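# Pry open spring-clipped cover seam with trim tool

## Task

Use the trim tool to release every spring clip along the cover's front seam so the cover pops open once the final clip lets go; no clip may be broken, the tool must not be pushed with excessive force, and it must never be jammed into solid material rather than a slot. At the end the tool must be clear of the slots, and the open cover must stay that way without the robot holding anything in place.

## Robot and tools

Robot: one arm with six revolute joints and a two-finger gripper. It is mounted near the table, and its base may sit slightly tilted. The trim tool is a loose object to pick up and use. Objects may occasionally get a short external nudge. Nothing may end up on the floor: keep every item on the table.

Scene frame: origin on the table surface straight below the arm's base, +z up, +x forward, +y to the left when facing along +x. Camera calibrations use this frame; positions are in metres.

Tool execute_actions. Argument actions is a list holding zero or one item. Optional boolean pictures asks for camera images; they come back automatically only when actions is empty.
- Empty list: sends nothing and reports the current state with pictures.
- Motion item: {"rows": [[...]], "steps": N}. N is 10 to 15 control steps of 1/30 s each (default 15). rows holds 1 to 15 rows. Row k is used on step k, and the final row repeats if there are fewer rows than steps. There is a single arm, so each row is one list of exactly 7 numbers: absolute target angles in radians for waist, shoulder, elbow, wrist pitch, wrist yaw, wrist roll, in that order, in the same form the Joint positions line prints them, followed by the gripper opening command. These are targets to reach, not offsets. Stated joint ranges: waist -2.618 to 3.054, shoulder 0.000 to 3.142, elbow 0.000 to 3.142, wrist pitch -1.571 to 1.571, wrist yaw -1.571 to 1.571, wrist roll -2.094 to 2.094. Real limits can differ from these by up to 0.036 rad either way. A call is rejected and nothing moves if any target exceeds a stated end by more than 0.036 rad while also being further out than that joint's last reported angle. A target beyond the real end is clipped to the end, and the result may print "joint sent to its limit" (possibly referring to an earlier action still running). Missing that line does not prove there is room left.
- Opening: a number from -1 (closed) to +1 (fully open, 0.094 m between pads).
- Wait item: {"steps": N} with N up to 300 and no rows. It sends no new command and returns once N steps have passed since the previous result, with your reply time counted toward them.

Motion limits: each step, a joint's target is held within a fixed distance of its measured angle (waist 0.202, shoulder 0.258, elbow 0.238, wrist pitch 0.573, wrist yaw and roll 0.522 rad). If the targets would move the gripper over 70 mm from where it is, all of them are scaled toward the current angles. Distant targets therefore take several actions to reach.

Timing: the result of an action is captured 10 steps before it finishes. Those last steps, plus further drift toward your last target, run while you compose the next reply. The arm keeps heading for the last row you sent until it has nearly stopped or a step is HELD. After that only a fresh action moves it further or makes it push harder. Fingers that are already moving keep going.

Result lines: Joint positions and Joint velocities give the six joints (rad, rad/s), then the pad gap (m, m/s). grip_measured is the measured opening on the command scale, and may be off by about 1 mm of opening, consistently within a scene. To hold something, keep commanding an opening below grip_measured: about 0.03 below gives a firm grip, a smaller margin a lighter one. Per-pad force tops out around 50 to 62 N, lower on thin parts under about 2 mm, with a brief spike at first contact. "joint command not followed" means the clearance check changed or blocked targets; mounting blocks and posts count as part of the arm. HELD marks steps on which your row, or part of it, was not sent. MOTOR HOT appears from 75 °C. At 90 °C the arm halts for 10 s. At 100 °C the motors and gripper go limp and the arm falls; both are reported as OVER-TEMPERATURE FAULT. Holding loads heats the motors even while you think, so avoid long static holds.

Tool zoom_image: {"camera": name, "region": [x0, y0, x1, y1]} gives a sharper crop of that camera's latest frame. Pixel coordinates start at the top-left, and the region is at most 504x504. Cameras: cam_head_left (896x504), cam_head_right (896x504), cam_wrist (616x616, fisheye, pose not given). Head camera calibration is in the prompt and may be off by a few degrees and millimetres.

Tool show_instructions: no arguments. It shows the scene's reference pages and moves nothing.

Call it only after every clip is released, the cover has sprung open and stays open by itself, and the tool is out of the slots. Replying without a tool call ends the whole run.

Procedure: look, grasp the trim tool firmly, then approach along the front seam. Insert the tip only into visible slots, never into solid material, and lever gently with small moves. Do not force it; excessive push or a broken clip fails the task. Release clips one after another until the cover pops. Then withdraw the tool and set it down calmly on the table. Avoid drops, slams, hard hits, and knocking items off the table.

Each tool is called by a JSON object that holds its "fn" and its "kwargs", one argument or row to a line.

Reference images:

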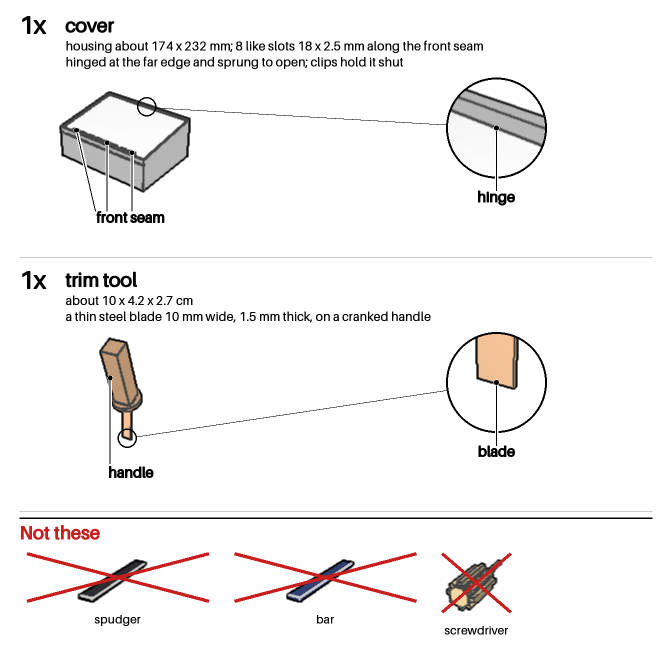

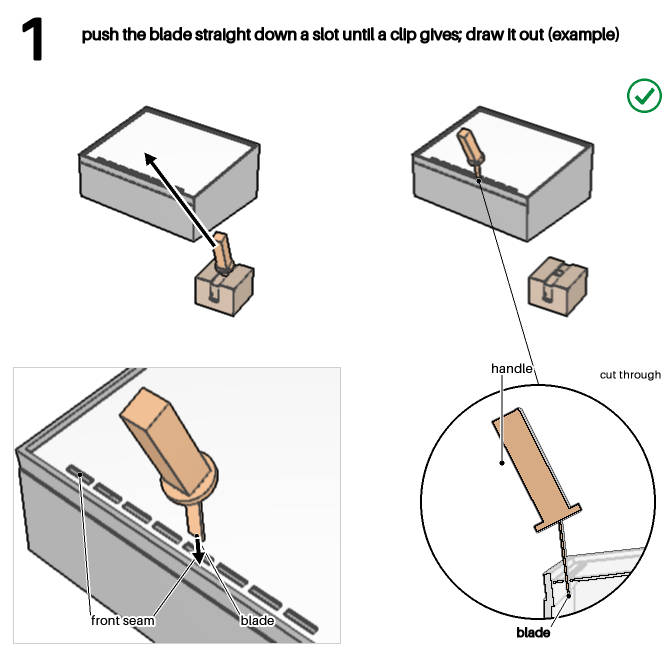

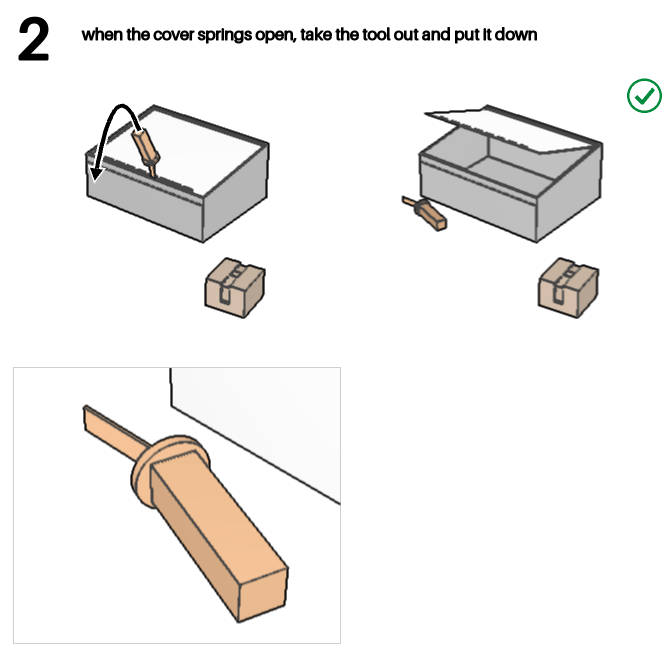

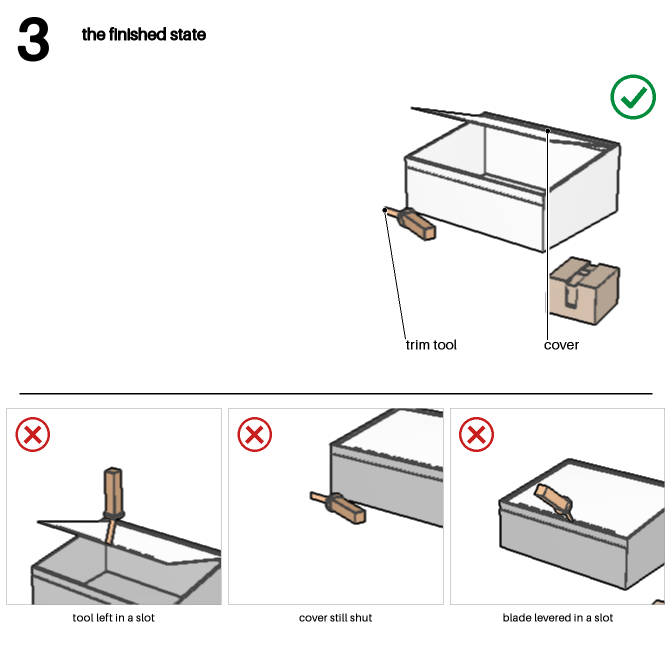

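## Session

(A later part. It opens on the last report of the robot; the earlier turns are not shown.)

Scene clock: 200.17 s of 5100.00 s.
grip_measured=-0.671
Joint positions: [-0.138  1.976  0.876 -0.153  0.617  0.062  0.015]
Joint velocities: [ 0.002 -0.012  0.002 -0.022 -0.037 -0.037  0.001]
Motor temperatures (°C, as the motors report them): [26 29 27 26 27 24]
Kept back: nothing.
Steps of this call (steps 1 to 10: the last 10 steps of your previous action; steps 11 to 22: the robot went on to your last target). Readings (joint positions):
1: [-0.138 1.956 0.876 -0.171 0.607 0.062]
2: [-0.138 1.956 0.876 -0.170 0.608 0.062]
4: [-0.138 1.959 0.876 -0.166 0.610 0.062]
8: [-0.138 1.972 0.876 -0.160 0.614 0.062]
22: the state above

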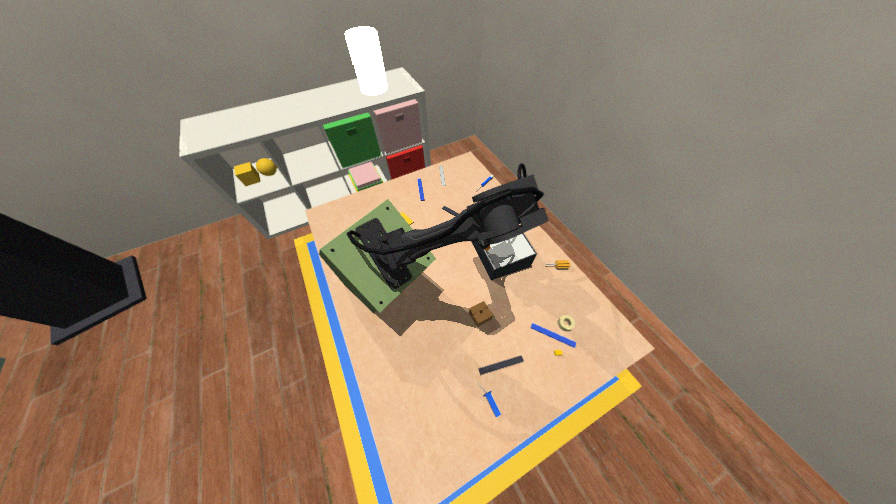

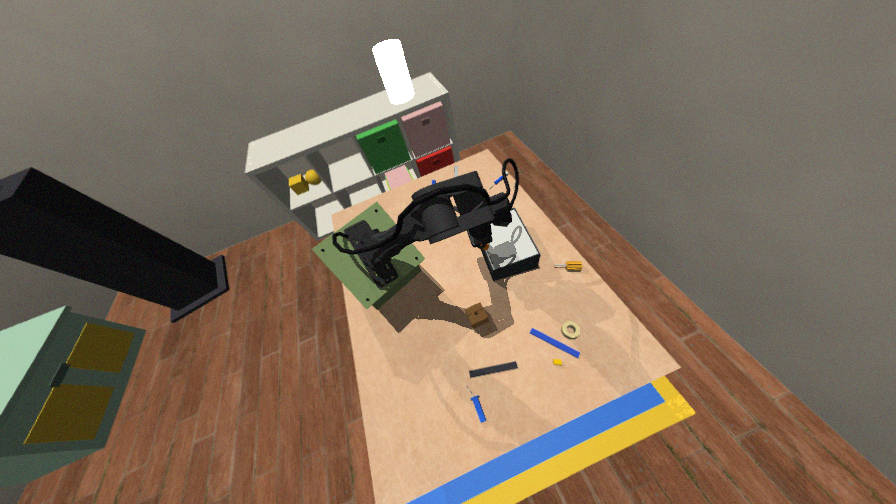

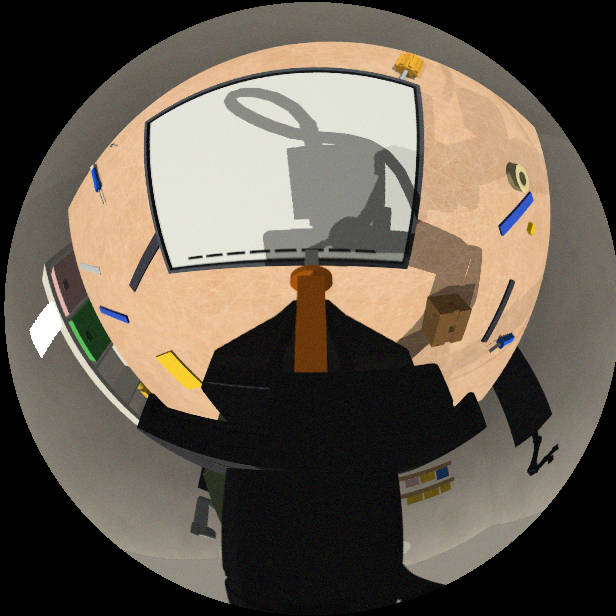

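{"fn": "execute_actions", "kwargs": {
  "actions": [
    {"rows":[[-0.121,1.993,0.906,-0.138,0.629,0.071,-0.705],[-0.121,1.995,0.906,-0.136,0.630,0.071,-0.705],[-0.121,1.997,0.906,-0.134,0.631,0.071,-0.705],[-0.121,1.999,0.906,-0.132,0.633,0.071,-0.705],[-0.121,2.001,0.906,-0.130,0.634,0.071,-0.705],[-0.121,2.003,0.906,-0.128,0.635,0.071,-0.705],[-0.121,2.005,0.906,-0.126,0.636,0.071,-0.705],[-0.121,2.007,0.906,-0.124,0.638,0.071,-0.705],[-0.121,2.009,0.906,-0.122,0.639,0.071,-0.705],[-0.121,2.011,0.906,-0.119,0.640,0.071,-0.705],[-0.121,2.013,0.906,-0.117,0.641,0.071,-0.705],[-0.121,2.015,0.906,-0.115,0.643,0.071,-0.705],[-0.121,2.017,0.906,-0.113,0.644,0.071,-0.705],[-0.121,2.019,0.906,-0.111,0.645,0.071,-0.705],[-0.121,2.021,0.906,-0.109,0.646,0.071,-0.705]],"steps":15}
  ]
}}

{"fn": "execute_actions", "kwargs": {
  "actions": [
    {"rows":[[-0.121,2.023,0.906,-0.107,0.647,0.071,-0.705],[-0.121,2.025,0.906,-0.105,0.649,0.071,-0.705],[-0.121,2.027,0.906,-0.103,0.650,0.071,-0.705],[-0.121,2.029,0.906,-0.101,0.651,0.071,-0.705],[-0.121,2.031,0.906,-0.098,0.652,0.071,-0.705],[-0.121,2.033,0.906,-0.096,0.654,0.071,-0.705],[-0.121,2.035,0.906,-0.094,0.655,0.071,-0.705],[-0.121,2.037,0.906,-0.092,0.656,0.071,-0.705],[-0.121,2.039,0.906,-0.090,0.657,0.071,-0.705],[-0.121,2.041,0.906,-0.088,0.658,0.071,-0.705]],"steps":12}
  ]
}}

{"fn": "execute_actions", "kwargs": {
  "actions": [
    {"steps":22}
  ],
  "pictures": true
}}

{"fn": "zoom_image", "kwargs": {
  "camera": "cam_wrist",
  "region": [266,222,366,272]
}}

Scene clock: 201.27 s of 5100.00 s.
grip_measured=-0.671
Joint positions: [-0.138  1.976  0.876 -0.15   0.62   0.062  0.015]
Joint velocities: [ 0.007  0.002  0.017  0.11   0.066 -0.022 -0.001]
Motor temperatures (°C, as the motors report them): [26 29 27 26 27 24]
Steps of this call (steps 1 to 15: the robot went on to your last target; steps 16 to 28: nothing new was sent; steps 29 to 33: the first 5 steps of this action). Readings (joint positions):
29: [-0.138 1.976 0.876 -0.153 0.618 0.062]
30: [-0.138 1.976 0.876 -0.152 0.618 0.062]
32: [-0.138 1.976 0.876 -0.151 0.619 0.062]
33: the state above

Scene clock: 201.67 s of 5100.00 s.
grip_measured=-0.671
Joint positions: [-0.129  1.99   0.876 -0.138  0.641  0.063  0.015]
Joint velocities: [ 0.027  0.032 -0.007  0.007  0.022 -0.022 -0.   ]
Motor temperatures (°C, as the motors report them): [26 29 27 26 27 24]
Steps of this call (steps 1 to 10: the last 10 steps of your previous action; steps 11 to 12: the first 2 steps of this action). Readings (joint positions):
11: [-0.130 1.989 0.876 -0.139 0.639 0.062]
12: the state above

Scene clock: 202.40 s of 5100.00 s.
grip_measured=-0.671
Joint positions: [-0.119  2.     0.876 -0.133  0.662  0.064  0.015]
Joint velocities: [-0.002  0.007  0.002  0.022  0.022 -0.007 -0.   ]
Motor temperatures (°C, as the motors report them): [26 29 27 26 27 24]
Kept back: nothing.
Steps of this call (steps 1 to 10: the last 10 steps of your previous action; steps 11 to 22: the robot went on to your last target). Readings (joint positions):
1: [-0.128 1.991 0.876 -0.138 0.643 0.063]
2: [-0.127 1.992 0.876 -0.137 0.645 0.063]
4: [-0.125 1.994 0.876 -0.136 0.649 0.063]
8: [-0.121 1.998 0.876 -0.134 0.657 0.064]
22: the state above

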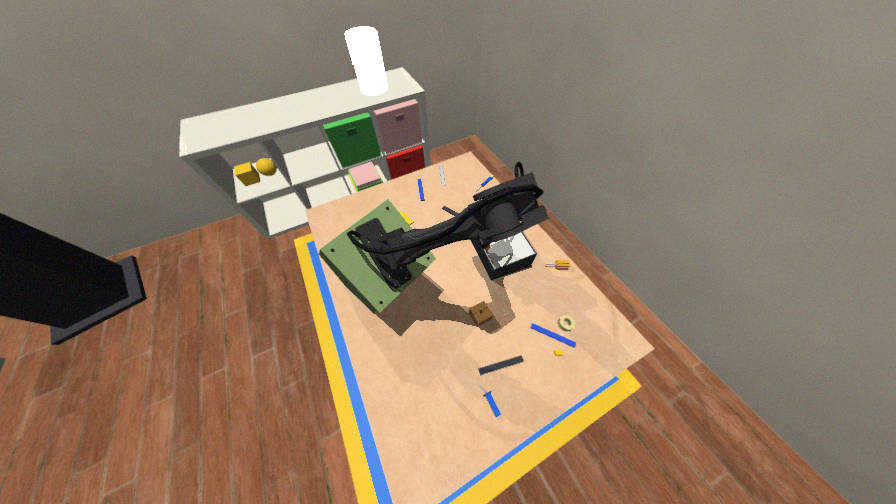

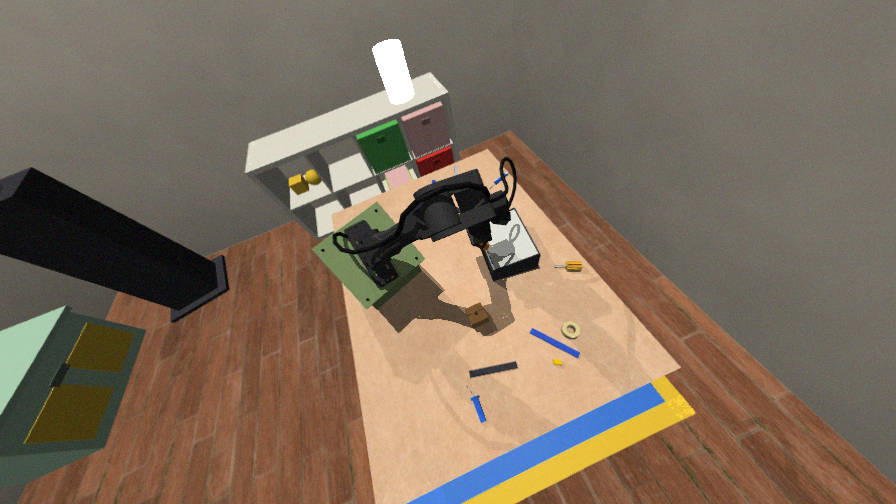

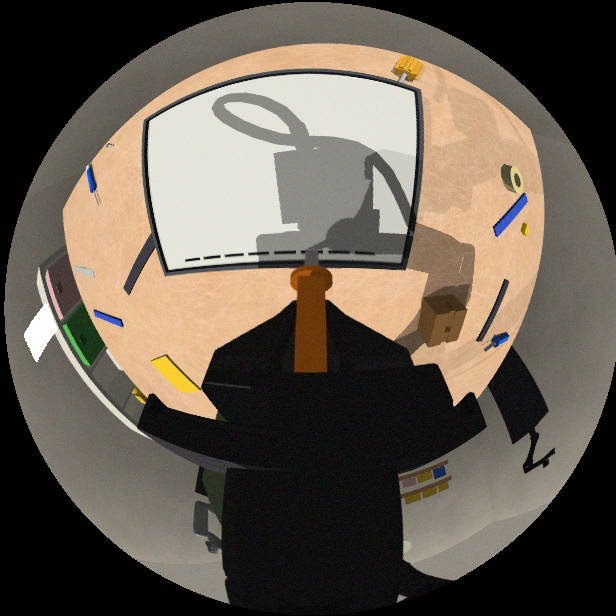

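Region (266, 222, 366, 272) of cam_wrist's 616x616 image, scaled by 5.040, with more detail than that image has.

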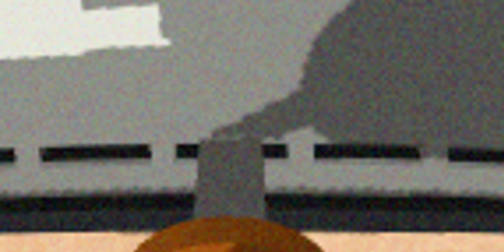

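{"fn": "execute_actions", "kwargs": {
  "actions": [
    {"rows":[[-0.125,1.990,0.906,-0.140,0.655,0.071,-0.705],[-0.130,1.980,0.906,-0.148,0.645,0.071,-0.705],[-0.135,1.974,0.906,-0.154,0.638,0.071,-0.705],[-0.140,1.970,0.906,-0.158,0.630,0.071,-0.705],[-0.144,1.966,0.906,-0.162,0.624,0.071,-0.705],[-0.147,1.962,0.906,-0.166,0.618,0.071,-0.705],[-0.149,1.959,0.906,-0.170,0.613,0.071,-0.705],[-0.150,1.957,0.906,-0.173,0.609,0.071,-0.705],[-0.150,1.955,0.906,-0.176,0.606,0.071,-0.705],[-0.150,1.954,0.906,-0.178,0.604,0.071,-0.705]],"steps":14}
  ]
}}

{"fn": "execute_actions", "kwargs": {
  "actions": [
    {"steps":24}
  ],
  "pictures": true
}}

{"fn": "zoom_image", "kwargs": {
  "camera": "cam_wrist",
  "region": [286,232,346,262]
}}

Scene clock: 203.37 s of 5100.00 s.
grip_measured=-0.671
Joint positions: [-0.124  1.992  0.876 -0.136  0.653  0.064  0.015]
Joint velocities: [-0.09  -0.066 -0.002 -0.007 -0.154  0.081  0.   ]
Motor temperatures (°C, as the motors report them): [26 28 27 26 27 24]
Steps of this call (steps 1 to 15: the robot went on to your last target; steps 16 to 25: nothing new was sent; steps 26 to 29: the first 4 steps of this action). Readings (joint positions):
26: [-0.119 1.998 0.876 -0.134 0.662 0.064]
27: [-0.119 1.996 0.876 -0.134 0.659 0.064]
29: the state above

Scene clock: 204.17 s of 5100.00 s.
grip_measured=-0.671
Joint positions: [-0.147  1.97   0.876 -0.161  0.614  0.064  0.015]
Joint velocities: [-0.012 -0.012 -0.012 -0.066  0.022 -0.022 -0.001]
Motor temperatures (°C, as the motors report them): [26 29 27 26 27 24]
Kept back: nothing.
Steps of this call (steps 1 to 10: the last 10 steps of your previous action; steps 11 to 24: the robot went on to your last target). Readings (joint positions):
1: [-0.127 1.989 0.876 -0.138 0.647 0.064]
2: [-0.131 1.986 0.876 -0.140 0.643 0.064]
4: [-0.140 1.978 0.876 -0.145 0.634 0.064]
8: [-0.147 1.970 0.876 -0.154 0.624 0.064]
24: the state above

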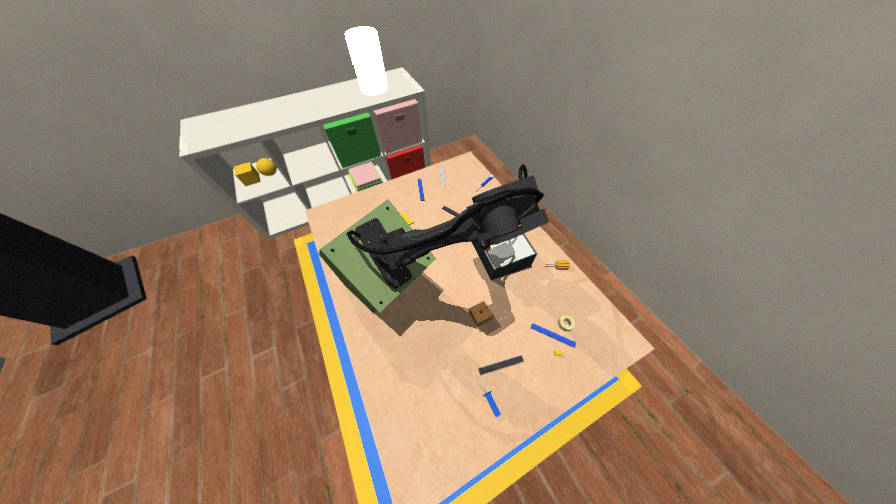

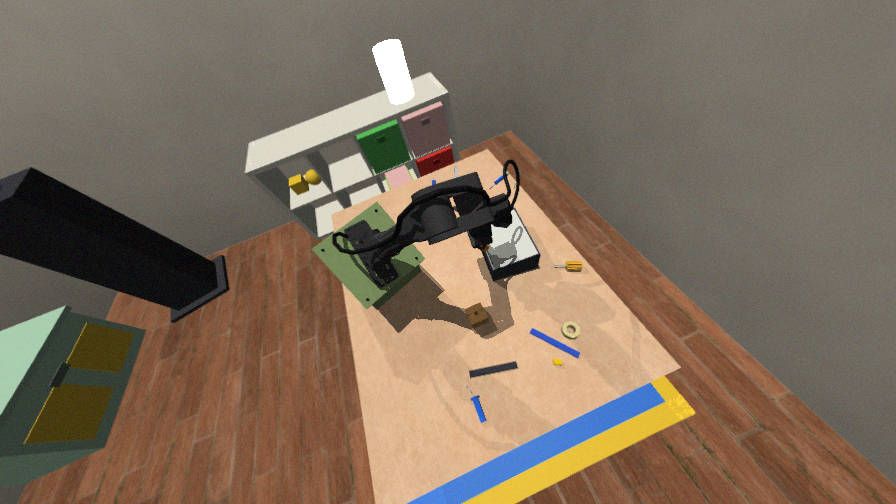

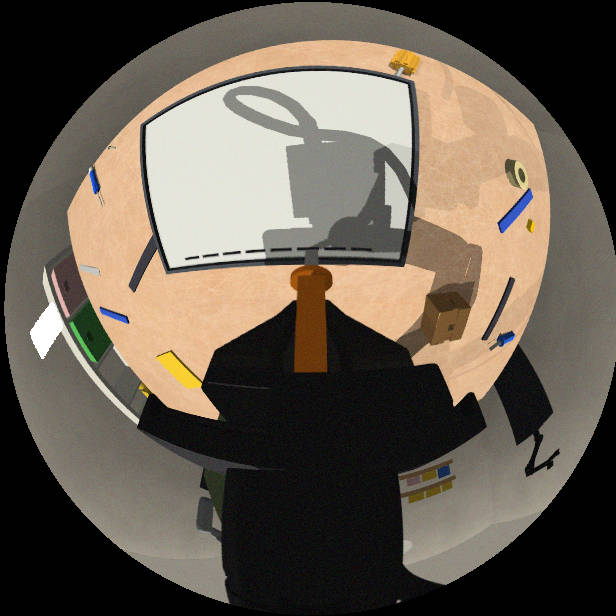

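Region (286, 232, 346, 262) of cam_wrist's 616x616 image, scaled by 8.400, with more detail than that image has.

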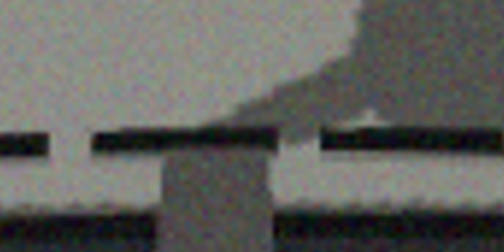

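{"fn": "execute_actions", "kwargs": {
  "actions": [
    {"rows":[[-0.140,1.954,0.906,-0.178,0.604,0.071,-0.705],[-0.134,1.954,0.906,-0.178,0.604,0.071,-0.705],[-0.131,1.954,0.906,-0.178,0.604,0.071,-0.705],[-0.129,1.954,0.906,-0.178,0.604,0.071,-0.705],[-0.127,1.954,0.906,-0.178,0.604,0.071,-0.705],[-0.125,1.954,0.906,-0.178,0.604,0.071,-0.705],[-0.123,1.954,0.906,-0.178,0.604,0.071,-0.705],[-0.121,1.954,0.906,-0.178,0.604,0.071,-0.705]],"steps":12}
  ]
}}

{"fn": "execute_actions", "kwargs": {
  "actions": [
    {"steps":22}
  ],
  "pictures": true
}}

{"fn": "zoom_image", "kwargs": {
  "camera": "cam_wrist",
  "region": [286,232,346,262]
}}

Scene clock: 205.10 s of 5100.00 s.
grip_measured=-0.671
Joint positions: [-0.147  1.97   0.876 -0.162  0.614  0.064  0.015]
Joint velocities: [-0.007 -0.002 -0.002  0.022  0.022  0.007 -0.   ]
Motor temperatures (°C, as the motors report them): [26 29 27 26 27 24]
Steps of this call (steps 1 to 15: the robot went on to your last target; steps 16 to 26: nothing new was sent; steps 27 to 28: the first 2 steps of this action). Readings (joint positions):
27: [-0.147 1.970 0.876 -0.162 0.614 0.064]
28: the state above

Scene clock: 205.83 s of 5100.00 s.
grip_measured=-0.671
Joint positions: [-0.14   1.97   0.876 -0.162  0.614  0.064  0.015]
Joint velocities: [ 0.002 -0.002  0.002 -0.007 -0.037 -0.081 -0.001]
Motor temperatures (°C, as the motors report them): [26 29 27 26 27 24]
Kept back: nothing.
Steps of this call (steps 1 to 10: the last 10 steps of your previous action; steps 11 to 15: the robot went on to your last target; steps 16 to 22: nothing new was sent). Readings (joint positions):
1: [-0.147 1.970 0.876 -0.162 0.614 0.064]
2: [-0.147 1.970 0.876 -0.162 0.614 0.064]
4: [-0.147 1.970 0.876 -0.162 0.614 0.064]
8: [-0.144 1.970 0.876 -0.162 0.614 0.064]
22: the state above
The arm was judged still, so your last target was given up. Only a new action makes it travel on or press farther. Fingers that are still opening or closing keep moving.

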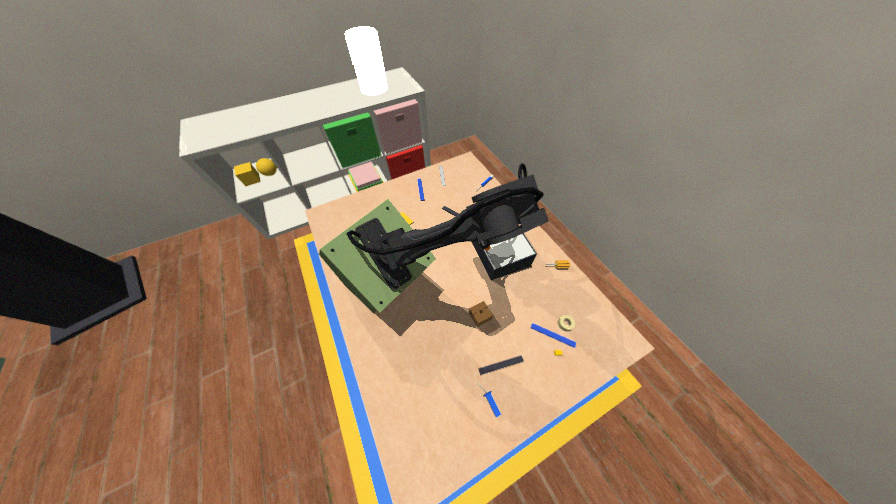

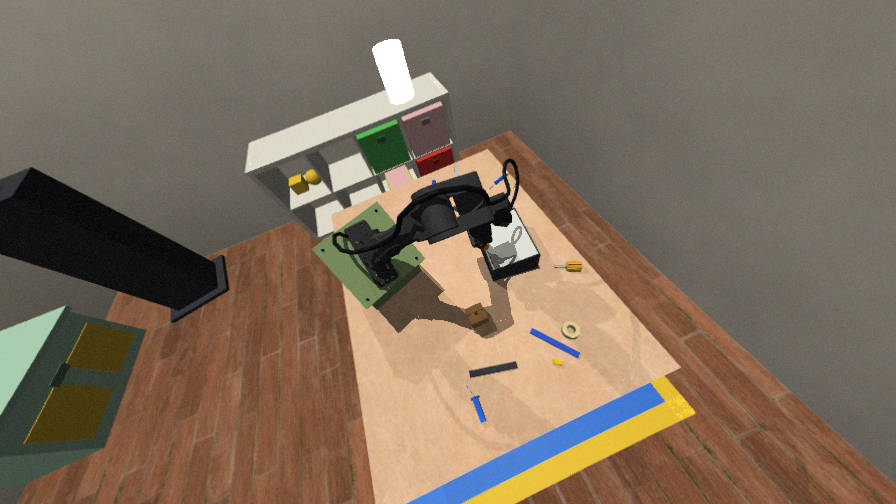

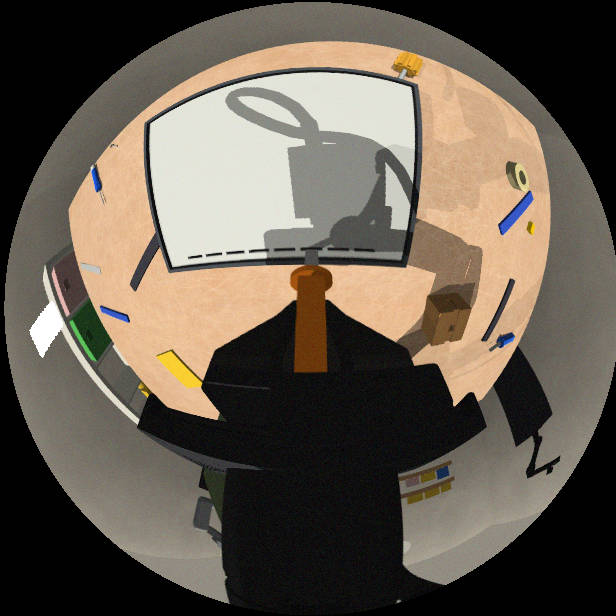

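Region (286, 232, 346, 262) of cam_wrist's 616x616 image, scaled by 8.400, with more detail than that image has.

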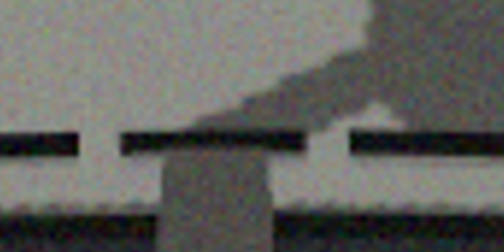

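{"fn": "execute_actions", "kwargs": {
  "actions": [
    {"rows":[[-0.140,1.975,0.906,-0.160,0.618,0.071,-0.705],[-0.140,1.984,0.906,-0.152,0.624,0.071,-0.705],[-0.140,1.988,0.906,-0.148,0.626,0.071,-0.705],[-0.140,1.990,0.906,-0.146,0.627,0.071,-0.705],[-0.140,1.992,0.906,-0.144,0.628,0.071,-0.705],[-0.140,1.994,0.906,-0.142,0.629,0.071,-0.705],[-0.140,1.995,0.906,-0.140,0.630,0.071,-0.705],[-0.140,1.996,0.906,-0.138,0.631,0.071,-0.705],[-0.140,1.996,0.906,-0.136,0.631,0.071,-0.705]],"steps":13}
  ]
}}

{"fn": "execute_actions", "kwargs": {
  "actions": [
    {"steps":22}
  ],
  "pictures": true
}}

{"fn": "zoom_image", "kwargs": {
  "camera": "cam_wrist",
  "region": [286,232,346,262]
}}

Scene clock: 207.10 s of 5100.00 s.
grip_measured=-0.671
Joint positions: [-0.14   1.97   0.876 -0.162  0.614  0.064  0.015]
Joint velocities: [-0.017  0.002  0.027 -0.095  0.007 -0.037  0.   ]
Motor temperatures (°C, as the motors report them): [26 29 27 26 27 24]
Steps of this call (steps 1 to 35: nothing new was sent; steps 36 to 38: the first 3 steps of this action). Readings (joint positions):
36: [-0.140 1.970 0.876 -0.162 0.614 0.064]
37: [-0.140 1.970 0.876 -0.162 0.614 0.064]
38: the state above

Scene clock: 207.83 s of 5100.00 s.
grip_measured=-0.671
Joint positions: [-0.14   1.98   0.876 -0.15   0.621  0.064  0.015]
Joint velocities: [-0.002 -0.012 -0.002 -0.037 -0.022 -0.007  0.   ]
Motor temperatures (°C, as the motors report them): [26 29 27 26 27 24]
Kept back: nothing.
Steps of this call (steps 1 to 10: the last 10 steps of your previous action; steps 11 to 22: the robot went on to your last target). Readings (joint positions):
1: [-0.140 1.970 0.876 -0.162 0.614 0.064]
2: [-0.140 1.970 0.876 -0.161 0.615 0.064]
4: [-0.140 1.970 0.876 -0.159 0.617 0.064]
8: [-0.140 1.979 0.876 -0.154 0.619 0.064]
22: the state above

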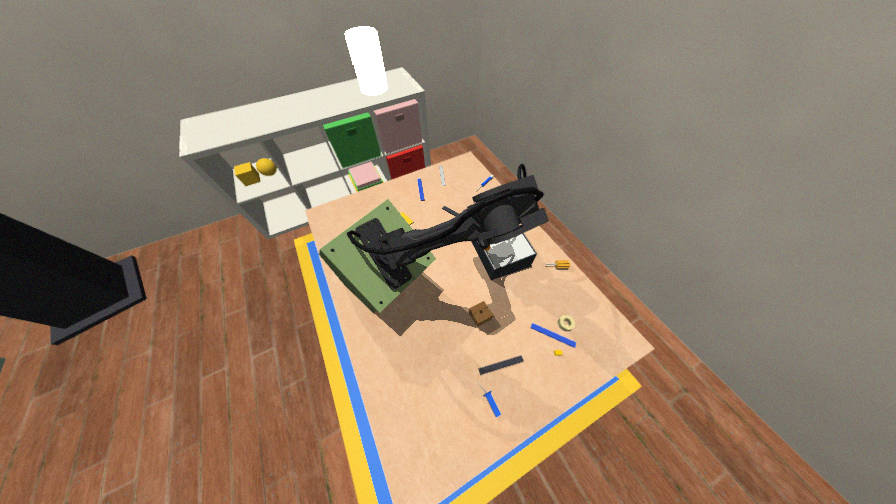

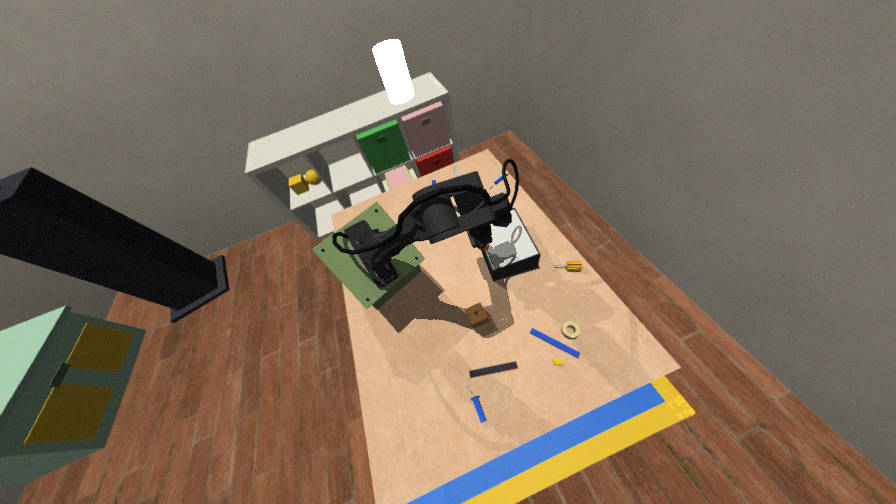

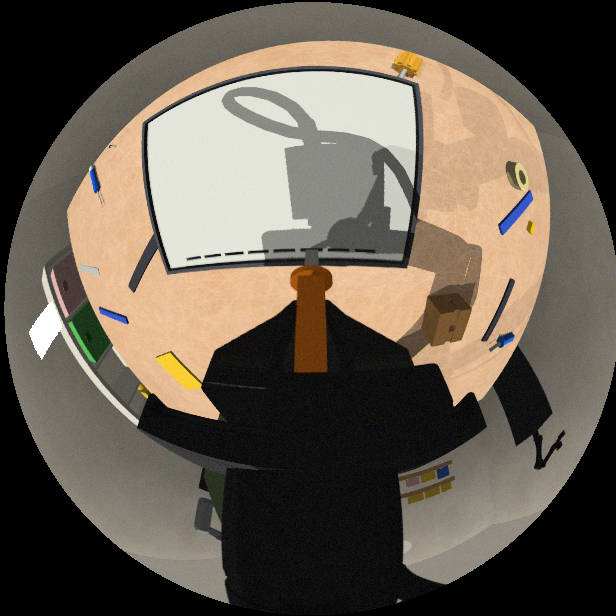

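Region (286, 232, 346, 262) of cam_wrist's 616x616 image, scaled by 8.400, with more detail than that image has.

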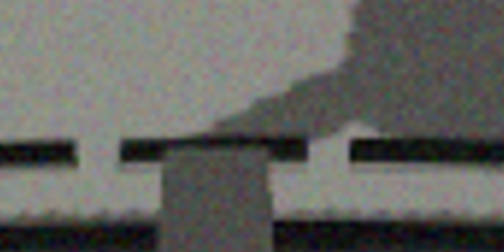

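{"fn": "execute_actions", "kwargs": {
  "actions": [
    {"rows":[[-0.140,1.999,0.906,-0.136,0.631,0.071,-0.705],[-0.140,2.001,0.906,-0.136,0.632,0.071,-0.705],[-0.140,2.003,0.906,-0.134,0.633,0.071,-0.705],[-0.140,2.004,0.906,-0.132,0.634,0.071,-0.705],[-0.140,2.005,0.906,-0.130,0.635,0.071,-0.705],[-0.140,2.006,0.906,-0.128,0.636,0.071,-0.705],[-0.140,2.007,0.906,-0.126,0.637,0.071,-0.705],[-0.140,2.007,0.906,-0.125,0.638,0.071,-0.705]],"steps":12}
  ]
}}

{"fn": "execute_actions", "kwargs": {
  "actions": [
    {"steps":22}
  ],
  "pictures": true
}}

{"fn": "zoom_image", "kwargs": {
  "camera": "cam_wrist",
  "region": [286,232,346,262]
}}

Scene clock: 208.67 s of 5100.00 s.
grip_measured=-0.671
Joint positions: [-0.14   1.98   0.876 -0.15   0.621  0.064  0.015]
Joint velocities: [-0.012 -0.007  0.012  0.066  0.066  0.007  0.   ]
Motor temperatures (°C, as the motors report them): [26 29 27 26 27 24]
Steps of this call (steps 1 to 15: the robot went on to your last target; steps 16 to 23: nothing new was sent; steps 24 to 25: the first 2 steps of this action). Readings (joint positions):
24: [-0.140 1.980 0.876 -0.150 0.621 0.064]
25: the state above

Scene clock: 209.40 s of 5100.00 s.
grip_measured=-0.671
Joint positions: [-0.14   1.99   0.876 -0.138  0.627  0.064  0.015]
Joint velocities: [-0.017 -0.002 -0.002 -0.051  0.051  0.007 -0.   ]
Motor temperatures (°C, as the motors report them): [26 29 27 26 27 24]
Kept back: nothing.
Steps of this call (steps 1 to 10: the last 10 steps of your previous action; steps 11 to 22: the robot went on to your last target). Readings (joint positions):
1: [-0.140 1.980 0.876 -0.150 0.621 0.064]
2: [-0.140 1.980 0.876 -0.149 0.621 0.064]
4: [-0.140 1.981 0.876 -0.147 0.623 0.064]
8: [-0.140 1.989 0.876 -0.140 0.626 0.064]
22: the state above

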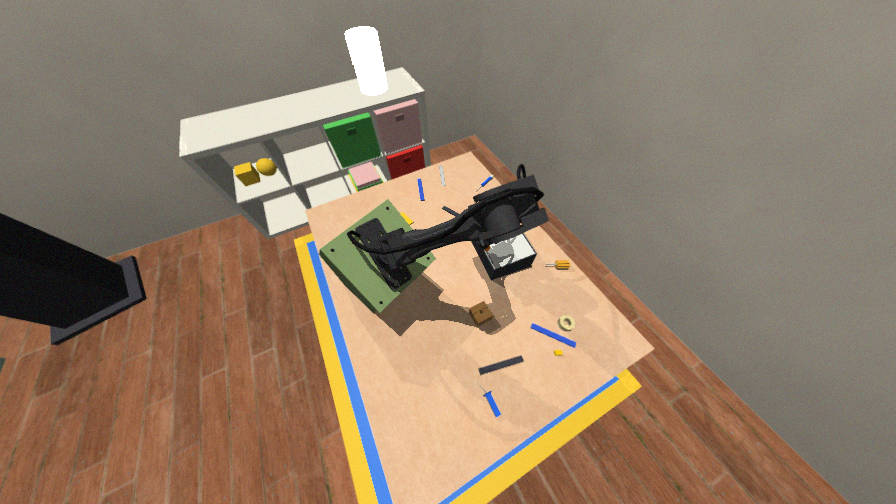

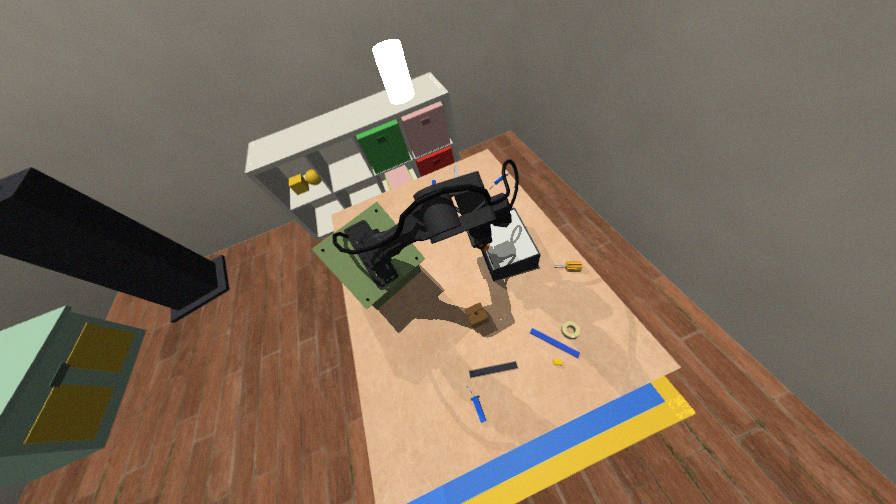

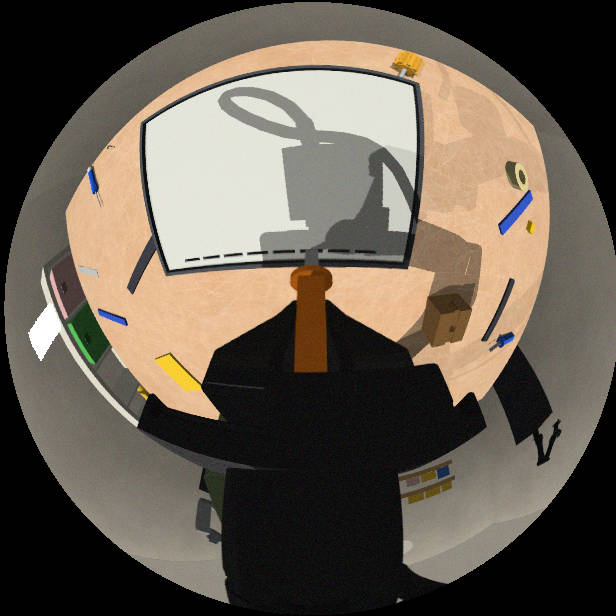

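Region (286, 232, 346, 262) of cam_wrist's 616x616 image, scaled by 8.400, with more detail than that image has.

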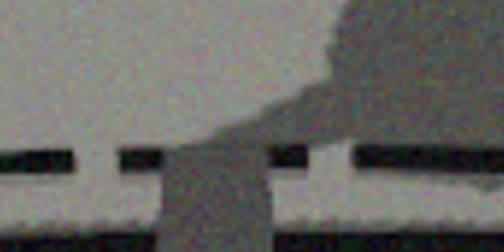

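{"fn": "execute_actions", "kwargs": {
  "actions": [
    {"rows":[[-0.140,2.009,0.906,-0.125,0.638,0.071,-0.705],[-0.140,2.011,0.906,-0.125,0.639,0.071,-0.705],[-0.140,2.013,0.906,-0.123,0.640,0.071,-0.705],[-0.140,2.015,0.906,-0.121,0.641,0.071,-0.705],[-0.140,2.017,0.906,-0.119,0.642,0.071,-0.705],[-0.140,2.019,0.906,-0.117,0.643,0.071,-0.705],[-0.140,2.021,0.906,-0.114,0.645,0.071,-0.705],[-0.140,2.023,0.906,-0.112,0.646,0.071,-0.705],[-0.140,2.025,0.906,-0.110,0.647,0.071,-0.705],[-0.140,2.027,0.906,-0.108,0.648,0.071,-0.705],[-0.140,2.029,0.906,-0.106,0.650,0.071,-0.705],[-0.140,2.031,0.906,-0.103,0.651,0.071,-0.705],[-0.140,2.033,0.906,-0.101,0.652,0.071,-0.705],[-0.140,2.035,0.906,-0.098,0.654,0.071,-0.705],[-0.140,2.037,0.906,-0.094,0.656,0.071,-0.705]],"steps":15}
  ]
}}

{"fn": "execute_actions", "kwargs": {
  "actions": [
    {"steps":22}
  ],
  "pictures": true
}}

{"fn": "zoom_image", "kwargs": {
  "camera": "cam_wrist",
  "region": [266,222,366,272]
}}

Scene clock: 211.37 s of 5100.00 s.
grip_measured=-0.671
Joint positions: [-0.14   1.991  0.876 -0.137  0.629  0.064  0.015]
Joint velocities: [ 0.002  0.042  0.012 -0.022  0.037  0.007 -0.   ]
Motor temperatures (°C, as the motors report them): [26 29 27 26 27 24]
Steps of this call (steps 1 to 15: the robot went on to your last target; steps 16 to 54: nothing new was sent; steps 55 to 59: the first 5 steps of this action). Readings (joint positions):
55: [-0.140 1.990 0.876 -0.138 0.627 0.064]
56: [-0.140 1.990 0.876 -0.138 0.627 0.064]
58: [-0.140 1.990 0.876 -0.138 0.628 0.064]
59: the state above

Scene clock: 212.10 s of 5100.00 s.
grip_measured=-0.671
Joint positions: [-0.14   2.009  0.876 -0.117  0.638  0.064  0.015]
Joint velocities: [-0.007  0.007 -0.007 -0.022  0.037  0.051 -0.   ]
Motor temperatures (°C, as the motors report them): [26 29 27 26 27 24]
Kept back: nothing.
Steps of this call (steps 1 to 10: the last 10 steps of your previous action; steps 11 to 22: the robot went on to your last target). Readings (joint positions):
1: [-0.140 1.994 0.876 -0.134 0.630 0.064]
2: [-0.140 1.997 0.876 -0.132 0.631 0.064]
4: [-0.140 2.002 0.876 -0.125 0.634 0.064]
8: [-0.140 2.006 0.876 -0.120 0.636 0.064]
22: the state above

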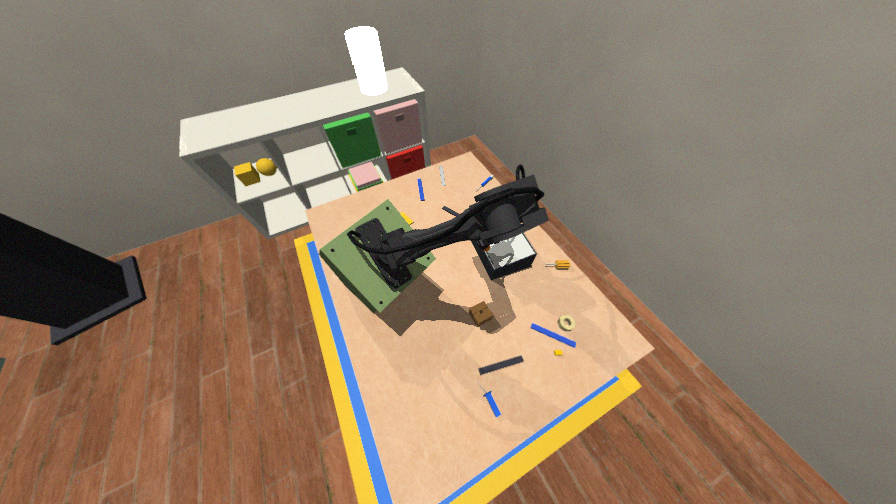

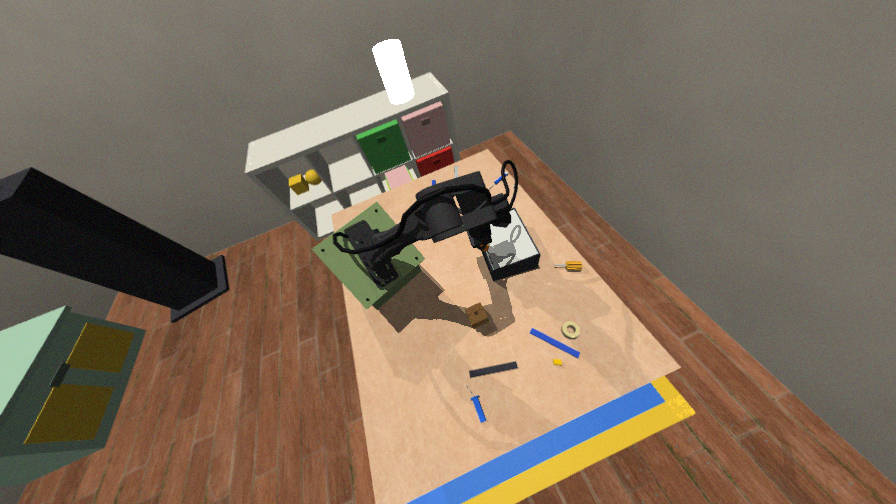

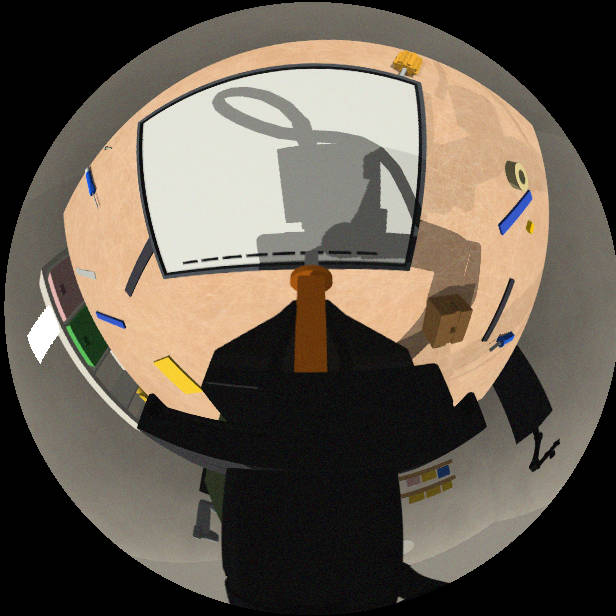

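Region (266, 222, 366, 272) of cam_wrist's 616x616 image, scaled by 5.040, with more detail than that image has.

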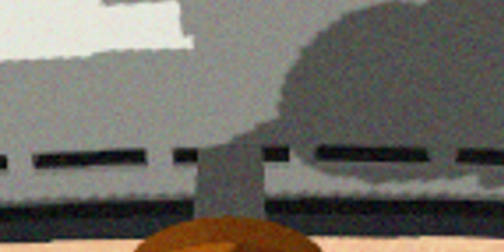

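{"fn": "execute_actions", "kwargs": {
  "actions": [
    {"rows":[[-0.140,2.031,0.906,-0.098,0.652,0.071,-0.705],[-0.140,2.034,0.906,-0.096,0.653,0.071,-0.705],[-0.140,2.037,0.906,-0.095,0.654,0.071,-0.705],[-0.140,2.039,0.906,-0.094,0.654,0.071,-0.705],[-0.140,2.041,0.906,-0.093,0.654,0.071,-0.705],[-0.140,2.043,0.906,-0.092,0.654,0.071,-0.705],[-0.140,2.045,0.906,-0.091,0.654,0.071,-0.705],[-0.140,2.047,0.906,-0.090,0.654,0.071,-0.705]],"steps":14}
  ]
}}

{"fn": "execute_actions", "kwargs": {
  "actions": [
    {"steps":22}
  ],
  "pictures": true
}}

{"fn": "zoom_image", "kwargs": {
  "camera": "cam_wrist",
  "region": [266,222,366,272]
}}

Scene clock: 212.93 s of 5100.00 s.
grip_measured=-0.671
Joint positions: [-0.14   2.009  0.876 -0.117  0.638  0.064  0.015]
Joint velocities: [ 0.007 -0.002  0.017 -0.007  0.007  0.007 -0.   ]
Motor temperatures (°C, as the motors report them): [26 29 27 26 27 24]
Steps of this call (steps 1 to 15: the robot went on to your last target; steps 16 to 21: nothing new was sent; steps 22 to 25: the first 4 steps of this action). Readings (joint positions):
22: [-0.140 2.009 0.876 -0.117 0.638 0.064]
23: [-0.140 2.009 0.876 -0.117 0.638 0.064]
25: the state above

Scene clock: 213.67 s of 5100.00 s.
grip_measured=-0.671
Joint positions: [-0.14   2.012  0.876 -0.115  0.641  0.064  0.015]
Joint velocities: [-0.017  0.007 -0.002 -0.022 -0.066 -0.022 -0.002]
Motor temperatures (°C, as the motors report them): [26 29 27 26 27 24]
Kept back: nothing.
Steps of this call (steps 1 to 10: the last 10 steps of your previous action; steps 11 to 15: the robot went on to your last target; steps 16 to 22: nothing new was sent). Readings (joint positions):
1: [-0.140 2.009 0.876 -0.117 0.638 0.064]
2: [-0.140 2.009 0.876 -0.117 0.638 0.064]
4: [-0.140 2.010 0.876 -0.117 0.639 0.064]
8: [-0.140 2.012 0.876 -0.115 0.641 0.064]
22: the state above
The arm was judged still, so your last target was given up. Only a new action makes it travel on or press farther. Fingers that are still opening or closing keep moving.

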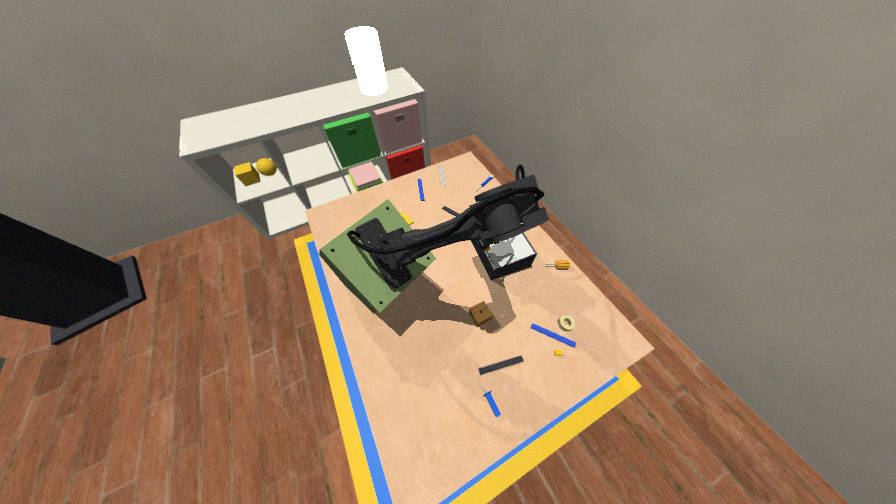

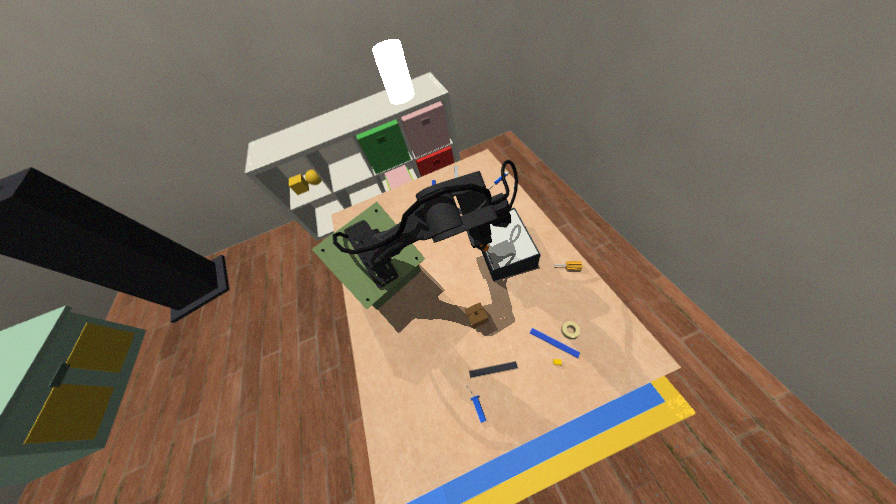

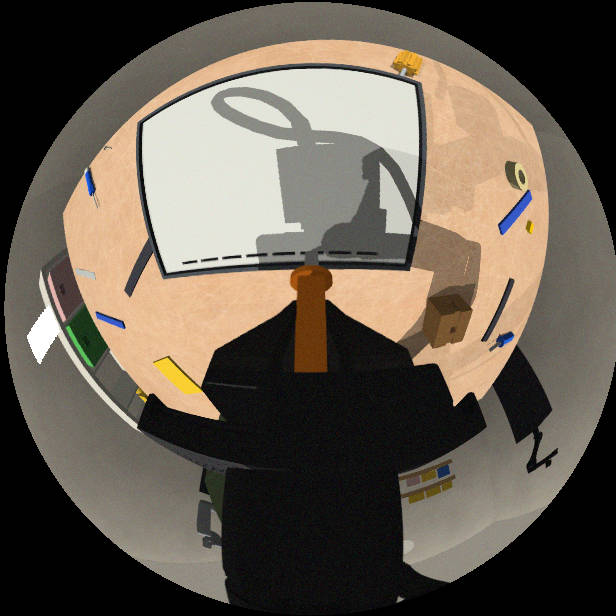

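Region (266, 222, 366, 272) of cam_wrist's 616x616 image, scaled by 5.040, with more detail than that image has.

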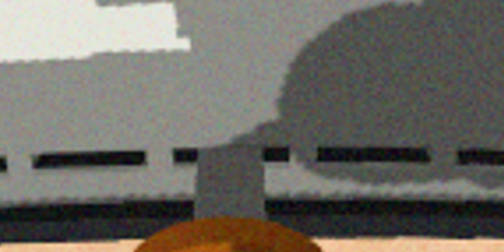

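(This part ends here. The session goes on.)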